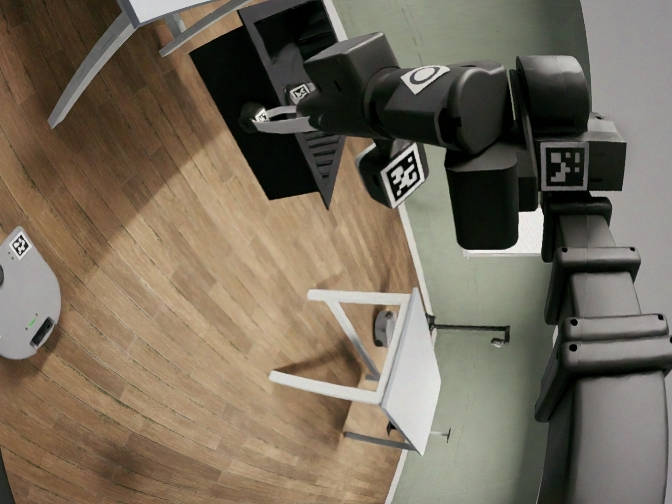

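execute_actions:
  actions:
    - {"r1":{"base":{"rotate_rad":0.16}}}
  cameras: []

execute_actions:
  actions:
    - {"r1":{"base":{"translate_m":-1.0}}}
  cameras: []

execute_actions:
  actions:
    - {"r1":{"base":{"translate_m":-1.0}}}
  cameras: []

execute_actions:
  actions:
    - {"r1":{"base":{"rotate_rad":-0.16},"joints":{"head_pan_rad":-1.57,"head_tilt_rad":-0.6}}}
  cameras: ["r1_nav_camera"]

Scene clock: 134.90 s.
r1.base_odometry: x=+1.362 y=+0.373 heading=+0.959 (m, m, rad; r1's odometry frame)
r1.turned_by_wheels: +0.160 (rad since the last result)
r1.turned_by_imu: +0.158 (rad since the last result)
r1.base_tilt: forward=-0.9 right=-0.4 (deg)
r1.lidar_m: 3.21 2.02 1.54 1.50 1.63 2.37 1.59 1.61 3.28 1.16 0.54 1.71
r1.head_depth_mm: - - - 3019 2310 1774 1419 / - - - 2976 2145 1761 1414 / - - - 3239 2261 1731 1397 / - - - 3233 2276 1722 1393 / - - - 3189 2237 1708 1388 / - - - 3174 2187 1698 1379 / - - 3253 2874 2182 1586 1371
r1.base_status: done
r1.joint_positions: lift_m=+1.100 arm_m=+0.100 wrist_yaw_rad=+0.001 wrist_pitch_rad=-0.971 wrist_roll_rad=+1.400 gripper_m=-0.019 head_pan_rad=-2.293 head_tilt_rad=-0.408
r1.joint_status: not commanded
r1.motor_effort: left_wheel=-1(4) right_wheel=+2(7) lift_m=+34(33) arm_m=-5(5) wrist_yaw_rad=-1(4) wrist_pitch_rad=+21(21) wrist_roll_rad=+0(2) gripper_m=-21(21) head_pan_rad=-4(4) head_tilt_rad=+5(5) (%)
r1.hand_pose: x=-0.0214 y=-0.3698 z=+1.0131 quat_wxyz=(+0.076, +0.040, -0.881, -0.465) (m; r1's base frame)
r1.wrist_depth_mm: - 287 240 131 179 944 844 / - 403 324 134 181 995 849 / - 429 348 137 186 - 889 / - 435 356 138 188 - 871 / - 437 366 134 - - 904 / - 405 358 132 176 - 922 / - 857 270 144 197 - 927
r2.base_odometry: x=-2.000 y=-0.016 heading=-3.133 (m, m, rad; r2's odometry frame)
r2.turned_by_wheels: +0.000 (rad since the last result)
r2.turned_by_imu: +0.000 (rad since the last result)
r2.base_tilt: forward=+0.5 right=+0.5 (deg)
r2.lidar_m: 1.52 2.60 2.08 1.58 1.57 1.63 2.34 3.23 0.67 0.51 0.49 3.43
r2.head_depth_mm: 3050 3226 3472 3607 2484 1858 1491 / 2883 3050 3277 3399 2529 1869 1493 / 2710 2873 3050 3227 2566 1901 1512 / 2600 2728 2847 3029 2486 1837 1523 / 2441 2592 2741 2873 2625 1931 1529 / 2333 2467 2583 2731 2680 1951 1543 / 2234 2345 2474 2588 2623 1975 1559
r2.base_status: not commanded
r2.joint_positions: lift_m=+0.317 arm_m=+0.002 wrist_yaw_rad=+3.128 wrist_pitch_rad=-0.474 wrist_roll_rad=-0.016 gripper_m=+0.037 head_pan_rad=+0.007 head_tilt_rad=-0.297
r2.joint_status: not commanded
r2.motor_effort: left_wheel=-1(1) right_wheel=+1(1) lift_m=+27(27) arm_m=+1(0) wrist_yaw_rad=+1(1) wrist_pitch_rad=+7(6) wrist_roll_rad=+0(0) gripper_m=+0(1) head_pan_rad=-3(2) head_tilt_rad=-2(3) (%)
r2.hand_pose: x=-0.0182 y=+0.0697 z=+0.3170 quat_wxyz=(+0.170, +0.682, +0.163, +0.692) (m; r2's base frame)
r2.wrist_depth_mm: - - - - - - - / - - - - - - - / 804 821 847 890 898 895 952 / 663 685 671 693 703 739 732 / 560 560 574 588 605 587 601 / 477 503 - - 521 514 509 / 434 - - - 434 445 457
pictures: none
No camera images: the call's "cameras" was empty. Leave "cameras" out to get every camera's image.

Scene clock: 146.13 s.
r1.base_odometry: x=+0.788 y=-0.446 heading=+0.959 (m, m, rad; r1's odometry frame)
r1.turned_by_wheels: +0.000 (rad since the last result)
r1.turned_by_imu: +0.003 (rad since the last result)
r1.base_tilt: forward=-0.9 right=-0.3 (deg)
r1.lidar_m: 2.66 2.10 1.64 1.61 1.71 2.49 1.99 0.67 1.19 3.13 1.61 1.28
r1.head_depth_mm: - - - 1258 972 1704 1422 / - - - 1314 960 829 1413 / - - - 1336 949 870 940 / - - - 1356 982 1675 1386 / - - - 1329 2053 1605 1383 / - - - 3198 2020 1580 1369 / - - 3181 2899 2184 1579 1364
r1.base_status: done
r1.joint_positions: lift_m=+1.100 arm_m=+0.100 wrist_yaw_rad=+0.000 wrist_pitch_rad=-0.971 wrist_roll_rad=+1.400 gripper_m=-0.019 head_pan_rad=-2.293 head_tilt_rad=-0.408
r1.joint_status: not commanded
r1.motor_effort: left_wheel=-1(6) right_wheel=+2(4) lift_m=+34(34) arm_m=-4(4) wrist_yaw_rad=+0(1) wrist_pitch_rad=+21(21) wrist_roll_rad=+0(0) gripper_m=-21(21) head_pan_rad=-4(4) head_tilt_rad=+5(5) (%)
r1.hand_pose: x=-0.0215 y=-0.3698 z=+1.0131 quat_wxyz=(+0.076, +0.040, -0.881, -0.465) (m; r1's base frame)
r1.wrist_depth_mm: - 278 230 153 184 968 845 / - 363 323 155 185 955 864 / - 431 350 156 188 - 881 / - 434 352 148 189 - 895 / - 440 361 134 - - 872 / - 396 365 133 174 - 925 / - - 277 144 195 - 922
r2.base_odometry: x=-2.000 y=-0.016 heading=-3.133 (m, m, rad; r2's odometry frame)
r2.turned_by_wheels: +0.000 (rad since the last result)
r2.turned_by_imu: -0.001 (rad since the last result)
r2.base_tilt: forward=+0.5 right=+0.5 (deg)
r2.lidar_m: 1.52 2.60 2.09 1.58 1.57 1.63 2.34 3.23 0.67 0.51 0.49 3.42
r2.head_depth_mm: 3036 3259 3461 3590 2507 1864 1481 / 2885 3050 3267 3428 2558 1894 1504 / 2725 2885 3036 3277 2556 1884 1501 / 2605 2735 2914 2984 2510 1843 1520 / 2442 2588 2705 2924 2655 1941 1538 / 2342 2449 2591 2734 2676 1945 1542 / 2238 2364 2481 2600 2652 1987 1551
r2.base_status: not commanded
r2.joint_positions: lift_m=+0.317 arm_m=+0.002 wrist_yaw_rad=+3.128 wrist_pitch_rad=-0.474 wrist_roll_rad=-0.016 gripper_m=+0.037 head_pan_rad=+0.007 head_tilt_rad=-0.297
r2.joint_status: not commanded
r2.motor_effort: left_wheel=-1(1) right_wheel=+2(1) lift_m=+27(27) arm_m=+0(0) wrist_yaw_rad=+1(1) wrist_pitch_rad=+6(7) wrist_roll_rad=+0(0) gripper_m=+0(0) head_pan_rad=-2(3) head_tilt_rad=-2(2) (%)
r2.hand_pose: x=-0.0182 y=+0.0697 z=+0.3170 quat_wxyz=(+0.170, +0.682, +0.163, +0.692) (m; r2's base frame)
r2.wrist_depth_mm: - - - - - - - / - - - - - - - / 836 839 868 885 891 933 922 / 657 673 672 708 713 705 735 / 557 564 575 584 597 598 593 / 487 501 - - 514 514 518 / 435 - - - 429 447 447
pictures: none
No camera images: the call's "cameras" was empty. Leave "cameras" out to get every camera's image.

Scene clock: 157.37 s.
r1.base_odometry: x=+0.214 y=-1.265 heading=+0.959 (m, m, rad; r1's odometry frame)
r1.turned_by_wheels: +0.000 (rad since the last result)
r1.turned_by_imu: +0.003 (rad since the last result)
r1.base_tilt: forward=-0.9 right=-0.4 (deg)
r1.lidar_m: 2.22 2.23 1.72 1.69 1.80 2.62 1.02 1.01 1.01 0.99 0.56 0.54
r1.head_depth_mm: - - - 3023 968 789 1415 / - - - 1312 958 728 1380 / - - - 1343 948 721 637 / - - - 1367 942 715 595 / - - - 1348 926 710 576 / - - - 1966 923 704 571 / - - 3172 2873 908 656 567
r1.base_status: done
r1.joint_positions: lift_m=+1.100 arm_m=+0.100 wrist_yaw_rad=+0.000 wrist_pitch_rad=-0.971 wrist_roll_rad=+1.400 gripper_m=-0.019 head_pan_rad=-2.293 head_tilt_rad=-0.408
r1.joint_status: not commanded
r1.motor_effort: left_wheel=-1(4) right_wheel=+2(3) lift_m=+34(34) arm_m=-4(4) wrist_yaw_rad=+0(1) wrist_pitch_rad=+21(21) wrist_roll_rad=+0(0) gripper_m=-21(21) head_pan_rad=-4(3) head_tilt_rad=+5(5) (%)
r1.hand_pose: x=-0.0215 y=-0.3698 z=+1.0131 quat_wxyz=(+0.076, +0.040, -0.881, -0.465) (m; r1's base frame)
r1.wrist_depth_mm: - 276 231 153 184 324 798 / - 363 328 155 184 330 845 / - 434 349 156 186 337 860 / - 438 354 148 190 351 888 / - 437 362 134 - 368 901 / - 399 365 132 175 - 909 / - - 277 144 194 394 936
r2.base_odometry: x=-2.000 y=-0.016 heading=-3.133 (m, m, rad; r2's odometry frame)
r2.turned_by_wheels: +0.000 (rad since the last result)
r2.turned_by_imu: -0.001 (rad since the last result)
r2.base_tilt: forward=+0.5 right=+0.7 (deg)
r2.lidar_m: 1.52 2.60 2.09 1.59 1.57 1.63 2.33 3.23 0.67 0.51 0.49 3.43
r2.head_depth_mm: 3003 3261 3505 3550 2498 1859 1484 / 2874 3029 3251 3400 2543 1882 1495 / 2730 2889 3063 3212 2561 1915 1504 / 2573 2745 2905 3070 2481 1847 1521 / 2450 2577 2734 2905 2647 1941 1520 / 2353 2456 2593 2762 2662 1969 1539 / 2242 2349 2471 2587 2655 1977 1557
r2.base_status: not commanded
r2.joint_positions: lift_m=+0.317 arm_m=+0.002 wrist_yaw_rad=+3.128 wrist_pitch_rad=-0.474 wrist_roll_rad=-0.016 gripper_m=+0.037 head_pan_rad=+0.007 head_tilt_rad=-0.297
r2.joint_status: not commanded
r2.motor_effort: left_wheel=-1(1) right_wheel=+1(2) lift_m=+27(27) arm_m=+0(0) wrist_yaw_rad=+1(1) wrist_pitch_rad=+7(7) wrist_roll_rad=+1(0) gripper_m=+0(0) head_pan_rad=-3(3) head_tilt_rad=-3(2) (%)
r2.hand_pose: x=-0.0182 y=+0.0697 z=+0.3170 quat_wxyz=(+0.170, +0.682, +0.163, +0.692) (m; r2's base frame)
r2.wrist_depth_mm: - - - - - - - / - - - - - - - / 806 833 828 868 888 930 951 / 673 670 680 673 699 733 738 / 556 573 573 572 600 590 600 / 478 507 - - 516 509 520 / 432 - - - 428 448 455
pictures: none
No camera images: the call's "cameras" was empty. Leave "cameras" out to get every camera's image.

Scene clock: 159.17 s.
r1.base_odometry: x=+0.214 y=-1.265 heading=+0.799 (m, m, rad; r1's odometry frame)
r1.turned_by_wheels: -0.160 (rad since the last result)
r1.turned_by_imu: -0.157 (rad since the last result)
r1.base_tilt: forward=-1.0 right=-0.3 (deg)
r1.lidar_m: 2.22 2.58 1.80 1.69 1.72 2.22 3.52 1.02 1.05 0.99 1.01 0.54
r1.head_depth_mm: - - - 467 709 616 1181 / - - - 558 450 611 1177 / - - - - 443 606 1173 / 2624 2866 3116 - 427 603 546 / 2591 2860 3075 644 418 598 542 / 2587 2867 3017 516 418 594 538 / 2547 2836 2994 920 717 590 535
r1.base_status: done
r1.joint_positions: lift_m=+1.100 arm_m=+0.100 wrist_yaw_rad=-0.001 wrist_pitch_rad=-0.971 wrist_roll_rad=+1.402 gripper_m=-0.019 head_pan_rad=-1.577 head_tilt_rad=-0.592
r1.joint_status: all done
r1.motor_effort: left_wheel=+2(5) right_wheel=-2(8) lift_m=+34(34) arm_m=-5(4) wrist_yaw_rad=+1(6) wrist_pitch_rad=+21(21) wrist_roll_rad=+0(2) gripper_m=-21(21) head_pan_rad=+4(37) head_tilt_rad=-5(24) (%)
r1.hand_pose: x=-0.0217 y=-0.3698 z=+1.0131 quat_wxyz=(+0.075, +0.039, -0.881, -0.465) (m; r1's base frame)
r1.wrist_depth_mm: - 613 226 138 189 325 843 / - 349 316 158 190 335 880 / - 435 353 159 189 347 864 / - 439 356 158 190 349 877 / - 440 366 135 - 358 874 / - 424 376 132 172 385 922 / - 359 282 144 190 381 943
r2.base_odometry: x=-2.000 y=-0.016 heading=-3.133 (m, m, rad; r2's odometry frame)
r2.turned_by_wheels: +0.000 (rad since the last result)
r2.turned_by_imu: +0.000 (rad since the last result)
r2.base_tilt: forward=+0.5 right=+0.6 (deg)
r2.lidar_m: 1.52 2.59 2.09 1.59 1.57 1.64 2.33 3.23 0.68 0.51 0.49 3.43
r2.head_depth_mm: 3050 3269 3477 3571 2517 1858 1484 / 2899 3049 3247 3422 2520 1875 1496 / 2743 2866 3051 3223 2562 1910 1503 / 2596 2749 2859 3033 2485 1837 1528 / 2485 2589 2736 2877 2645 1940 1533 / 2345 2464 2583 2737 2696 1956 1554 / 2245 2362 2478 2601 2661 1970 1560
r2.base_status: not commanded
r2.joint_positions: lift_m=+0.317 arm_m=+0.002 wrist_yaw_rad=+3.128 wrist_pitch_rad=-0.474 wrist_roll_rad=-0.016 gripper_m=+0.037 head_pan_rad=+0.007 head_tilt_rad=-0.297
r2.joint_status: not commanded
r2.motor_effort: left_wheel=+0(1) right_wheel=+1(1) lift_m=+26(27) arm_m=+0(0) wrist_yaw_rad=+1(2) wrist_pitch_rad=+6(6) wrist_roll_rad=+0(0) gripper_m=+0(0) head_pan_rad=-3(3) head_tilt_rad=-2(2) (%)
r2.hand_pose: x=-0.0182 y=+0.0697 z=+0.3170 quat_wxyz=(+0.170, +0.682, +0.163, +0.692) (m; r2's base frame)
r2.wrist_depth_mm: - - - - - - - / - - - - - - - / 797 821 844 902 860 918 921 / 654 670 661 676 702 710 733 / 568 573 566 581 606 596 608 / 486 498 - - 516 515 509 / 430 - - - 434 445 447
pictures: r1_nav_camera (sideways: a quarter turn counterclockwise sets it upright)
Images, in order (width x height): r1_nav_camera 672x504.

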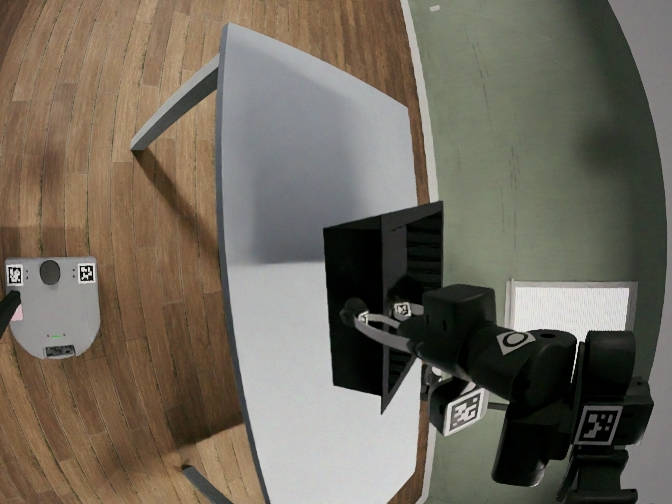

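execute_actions:
  actions:
    - {"r1":{"joints":{"arm_m":0.3}}}
  cameras: []

execute_actions:
  actions:
    - {"r1":{"joints":{"lift_m":1.0,"arm_m":0.2,"head_pan_rad":-1.2}}}
  cameras: ["r1_nav_camera"]

Scene clock: 162.00 s.
r1.base_odometry: x=+0.214 y=-1.265 heading=+0.799 (m, m, rad; r1's odometry frame)
r1.turned_by_wheels: +0.000 (rad since the last result)
r1.turned_by_imu: +0.001 (rad since the last result)
r1.base_tilt: forward=-0.8 right=-0.4 (deg)
r1.lidar_m: 2.22 2.58 1.80 1.69 1.71 2.22 3.52 1.01 1.05 0.99 1.01 0.54
r1.head_depth_mm: 2739 2974 3156 984 756 616 1184 / - - 3149 892 749 609 1176 / - - 857 617 743 607 1161 / 2643 2802 916 844 740 602 546 / 2599 2847 910 595 731 599 541 / 2588 2876 2981 929 724 596 538 / 2566 2826 3012 918 719 591 534
r1.base_status: not commanded
r1.joint_positions: lift_m=+1.100 arm_m=+0.300 wrist_yaw_rad=+0.000 wrist_pitch_rad=-0.971 wrist_roll_rad=+1.400 gripper_m=-0.019 head_pan_rad=-1.577 head_tilt_rad=-0.593
r1.joint_status: all done
r1.motor_effort: left_wheel=+2(2) right_wheel=-2(2) lift_m=+34(34) arm_m=+5(6) wrist_yaw_rad=+0(1) wrist_pitch_rad=+21(21) wrist_roll_rad=+0(0) gripper_m=-21(21) head_pan_rad=+4(2) head_tilt_rad=-5(5) (%)
r1.hand_pose: x=-0.0216 y=-0.5691 z=+1.0131 quat_wxyz=(+0.076, +0.039, -0.881, -0.465) (m; r1's base frame)
r1.wrist_depth_mm: - 290 230 154 184 322 286 / - 366 326 155 186 328 291 / - 429 343 156 186 334 297 / - 440 352 148 188 343 303 / - 439 360 135 - 348 306 / - 402 365 133 174 350 310 / - - 274 144 194 374 320
r2.base_odometry: x=-2.000 y=-0.016 heading=-3.133 (m, m, rad; r2's odometry frame)
r2.turned_by_wheels: +0.000 (rad since the last result)
r2.turned_by_imu: +0.000 (rad since the last result)
r2.base_tilt: forward=+0.6 right=+0.5 (deg)
r2.lidar_m: 1.52 2.59 2.09 1.59 1.57 1.63 2.33 3.22 0.67 0.51 0.49 3.43
r2.head_depth_mm: 3033 3238 3488 3527 2510 1863 1486 / 2867 3061 3247 3367 2522 1890 1487 / 2755 2854 3045 3200 2567 1897 1508 / 2593 2728 2893 3066 2510 1840 1524 / 2456 2570 2707 2893 2634 1936 1533 / 2345 2445 2574 2725 2663 1946 1545 / 2239 2350 2454 2596 2642 1979 1544
r2.base_status: not commanded
r2.joint_positions: lift_m=+0.317 arm_m=+0.002 wrist_yaw_rad=+3.128 wrist_pitch_rad=-0.474 wrist_roll_rad=-0.016 gripper_m=+0.037 head_pan_rad=+0.007 head_tilt_rad=-0.297
r2.joint_status: not commanded
r2.motor_effort: left_wheel=-1(1) right_wheel=+1(2) lift_m=+27(27) arm_m=+0(0) wrist_yaw_rad=+1(1) wrist_pitch_rad=+7(7) wrist_roll_rad=+1(1) gripper_m=+0(0) head_pan_rad=-2(3) head_tilt_rad=-2(3) (%)
r2.hand_pose: x=-0.0182 y=+0.0697 z=+0.3170 quat_wxyz=(+0.170, +0.682, +0.163, +0.692) (m; r2's base frame)
r2.wrist_depth_mm: - - - - - - - / - - - - - - - / 824 819 847 859 874 903 911 / 651 672 688 705 713 729 731 / 569 560 569 582 604 598 610 / 482 497 - - 526 506 513 / 438 - - - 429 448 455
pictures: none
No camera images: the call's "cameras" was empty. Leave "cameras" out to get every camera's image.

Scene clock: 163.97 s.
r1.base_odometry: x=+0.214 y=-1.265 heading=+0.799 (m, m, rad; r1's odometry frame)
r1.turned_by_wheels: +0.000 (rad since the last result)
r1.turned_by_imu: +0.000 (rad since the last result)
r1.base_tilt: forward=-1.0 right=-0.5 (deg)
r1.lidar_m: 2.22 2.59 1.79 1.69 1.72 2.23 3.52 1.01 1.05 0.99 1.00 0.54
r1.head_depth_mm: 2531 2725 2960 872 528 598 518 / 2571 2815 3041 877 545 611 525 / 2618 2902 3151 918 678 606 536 / 2725 3000 3180 951 738 602 546 / 2793 3069 3212 939 730 597 1182 / 2907 3201 3136 932 727 593 1199 / 2980 3316 3126 2132 720 602 1219
r1.base_status: not commanded
r1.joint_positions: lift_m=+1.000 arm_m=+0.200 wrist_yaw_rad=+0.000 wrist_pitch_rad=-0.971 wrist_roll_rad=+1.400 gripper_m=-0.019 head_pan_rad=-1.207 head_tilt_rad=-0.593
r1.joint_status: all done
r1.motor_effort: left_wheel=+2(2) right_wheel=-2(2) lift_m=+25(28) arm_m=-4(7) wrist_yaw_rad=+1(0) wrist_pitch_rad=+21(21) wrist_roll_rad=+0(0) gripper_m=-21(21) head_pan_rad=+5(27) head_tilt_rad=-4(4) (%)
r1.hand_pose: x=-0.0216 y=-0.4699 z=+0.9136 quat_wxyz=(+0.076, +0.039, -0.881, -0.465) (m; r1's base frame)
r1.wrist_depth_mm: - 275 232 153 185 242 214 / - 368 327 154 186 245 218 / - 430 349 156 186 249 219 / - 429 353 148 190 254 225 / - 433 359 134 - 260 229 / - 403 368 132 174 259 232 / - 619 276 144 192 277 237
r2.base_odometry: x=-2.000 y=-0.016 heading=-3.133 (m, m, rad; r2's odometry frame)
r2.turned_by_wheels: +0.000 (rad since the last result)
r2.turned_by_imu: +0.000 (rad since the last result)
r2.base_tilt: forward=+0.6 right=+0.5 (deg)
r2.lidar_m: 1.52 2.60 2.09 1.59 1.57 1.64 2.34 3.22 0.68 0.51 0.49 3.43
r2.head_depth_mm: 3032 3257 3459 3527 2487 1872 1482 / 2896 3071 3281 3362 2557 1875 1502 / 2708 2912 3035 3190 2566 1899 1509 / 2599 2719 2880 3062 2501 1843 1516 / 2449 2606 2729 2905 2645 1944 1533 / 2340 2464 2598 2742 2674 1961 1551 / 2269 2328 2458 2570 2651 1976 1553
r2.base_status: not commanded
r2.joint_positions: lift_m=+0.317 arm_m=+0.002 wrist_yaw_rad=+3.128 wrist_pitch_rad=-0.474 wrist_roll_rad=-0.016 gripper_m=+0.037 head_pan_rad=+0.007 head_tilt_rad=-0.297
r2.joint_status: not commanded
r2.motor_effort: left_wheel=-1(1) right_wheel=+1(2) lift_m=+27(27) arm_m=+0(0) wrist_yaw_rad=+1(1) wrist_pitch_rad=+7(7) wrist_roll_rad=+1(0) gripper_m=+0(0) head_pan_rad=-1(3) head_tilt_rad=-2(1) (%)
r2.hand_pose: x=-0.0182 y=+0.0697 z=+0.3170 quat_wxyz=(+0.170, +0.682, +0.163, +0.692) (m; r2's base frame)
r2.wrist_depth_mm: - - - - - - - / - - - - - - - / 846 828 841 853 888 880 929 / 669 690 676 697 696 723 738 / 557 565 569 582 605 598 616 / 483 506 - - 520 504 521 / 434 - - - 429 444 443
pictures: r1_nav_camera (sideways: a quarter turn counterclockwise sets it upright)
Images, in order (width x height): r1_nav_camera 672x504.

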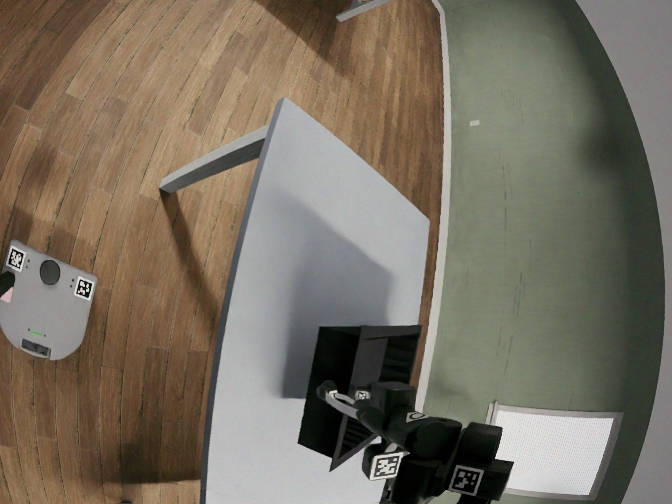

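execute_actions:
  actions:
    - {"r1":{"joints":{"lift_m":0.935}}}
  cameras: ["r1_nav_camera"]

Scene clock: 165.50 s.
r1.base_odometry: x=+0.214 y=-1.265 heading=+0.799 (m, m, rad; r1's odometry frame)
r1.turned_by_wheels: +0.000 (rad since the last result)
r1.turned_by_imu: +0.000 (rad since the last result)
r1.base_tilt: forward=-0.9 right=-0.5 (deg)
r1.lidar_m: 2.23 2.58 1.80 1.69 1.71 2.23 3.52 1.01 1.05 0.99 1.00 0.54
r1.head_depth_mm: 2501 2775 2998 892 - 585 518 / 2583 2833 3059 892 718 593 525 / 2661 2903 3102 920 648 600 536 / 2739 3018 3180 950 736 601 545 / 2828 3092 3206 943 731 599 1176 / 2893 3217 3198 928 725 593 1197 / 2984 3308 3097 2162 720 602 1218
r1.base_status: not commanded
r1.joint_positions: lift_m=+0.935 arm_m=+0.200 wrist_yaw_rad=+0.000 wrist_pitch_rad=-0.962 wrist_roll_rad=+1.400 gripper_m=-0.019 head_pan_rad=-1.207 head_tilt_rad=-0.593
r1.joint_status: all done
r1.motor_effort: left_wheel=+2(2) right_wheel=-2(2) lift_m=+25(24) arm_m=-4(5) wrist_yaw_rad=+0(0) wrist_pitch_rad=+18(21) wrist_roll_rad=+0(0) gripper_m=-19(21) head_pan_rad=+3(4) head_tilt_rad=-3(5) (%)
r1.hand_pose: x=-0.0216 y=-0.4719 z=+0.8497 quat_wxyz=(+0.076, +0.039, -0.883, -0.461) (m; r1's base frame)
r1.wrist_depth_mm: 536 239 233 128 193 186 166 / 369 358 296 131 194 192 169 / 394 402 301 132 196 193 172 / 400 409 309 135 198 196 174 / 393 410 318 133 - 201 177 / - 387 335 132 188 201 181 / - 291 278 248 203 217 183
r2.base_odometry: x=-2.000 y=-0.016 heading=-3.133 (m, m, rad; r2's odometry frame)
r2.turned_by_wheels: +0.000 (rad since the last result)
r2.turned_by_imu: +0.000 (rad since the last result)
r2.base_tilt: forward=+0.4 right=+0.6 (deg)
r2.lidar_m: 1.52 2.59 2.09 1.59 1.57 1.64 2.34 3.24 0.67 0.51 0.49 3.44
r2.head_depth_mm: 3072 3245 3488 3535 2506 1852 1490 / 2883 3051 3238 3426 2558 1876 1496 / 2717 2885 3050 3245 2578 1887 1502 / 2587 2718 2881 3010 2482 1836 1528 / 2461 2556 2751 2894 2631 1946 1533 / 2326 2481 2595 2729 2699 1949 1548 / 2259 2350 2477 2585 2654 1987 1554
r2.base_status: not commanded
r2.joint_positions: lift_m=+0.317 arm_m=+0.002 wrist_yaw_rad=+3.128 wrist_pitch_rad=-0.474 wrist_roll_rad=-0.016 gripper_m=+0.037 head_pan_rad=+0.007 head_tilt_rad=-0.297
r2.joint_status: not commanded
r2.motor_effort: left_wheel=-1(1) right_wheel=+1(2) lift_m=+27(27) arm_m=+0(0) wrist_yaw_rad=+1(1) wrist_pitch_rad=+6(6) wrist_roll_rad=+0(1) gripper_m=+0(0) head_pan_rad=-2(2) head_tilt_rad=-2(2) (%)
r2.hand_pose: x=-0.0182 y=+0.0697 z=+0.3170 quat_wxyz=(+0.170, +0.682, +0.163, +0.692) (m; r2's base frame)
r2.wrist_depth_mm: - - - - - - - / - - - - - - - / 824 840 839 871 878 921 925 / 672 660 687 686 693 716 747 / 563 564 570 582 606 601 614 / 478 495 - - 520 515 515 / 432 - - - 433 445 452
pictures: r1_nav_camera (sideways: a quarter turn counterclockwise sets it upright)
Images, in order (width x height): r1_nav_camera 672x504.

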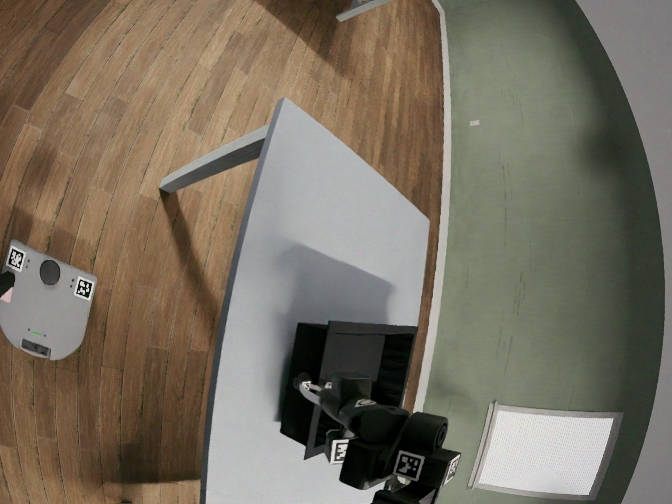

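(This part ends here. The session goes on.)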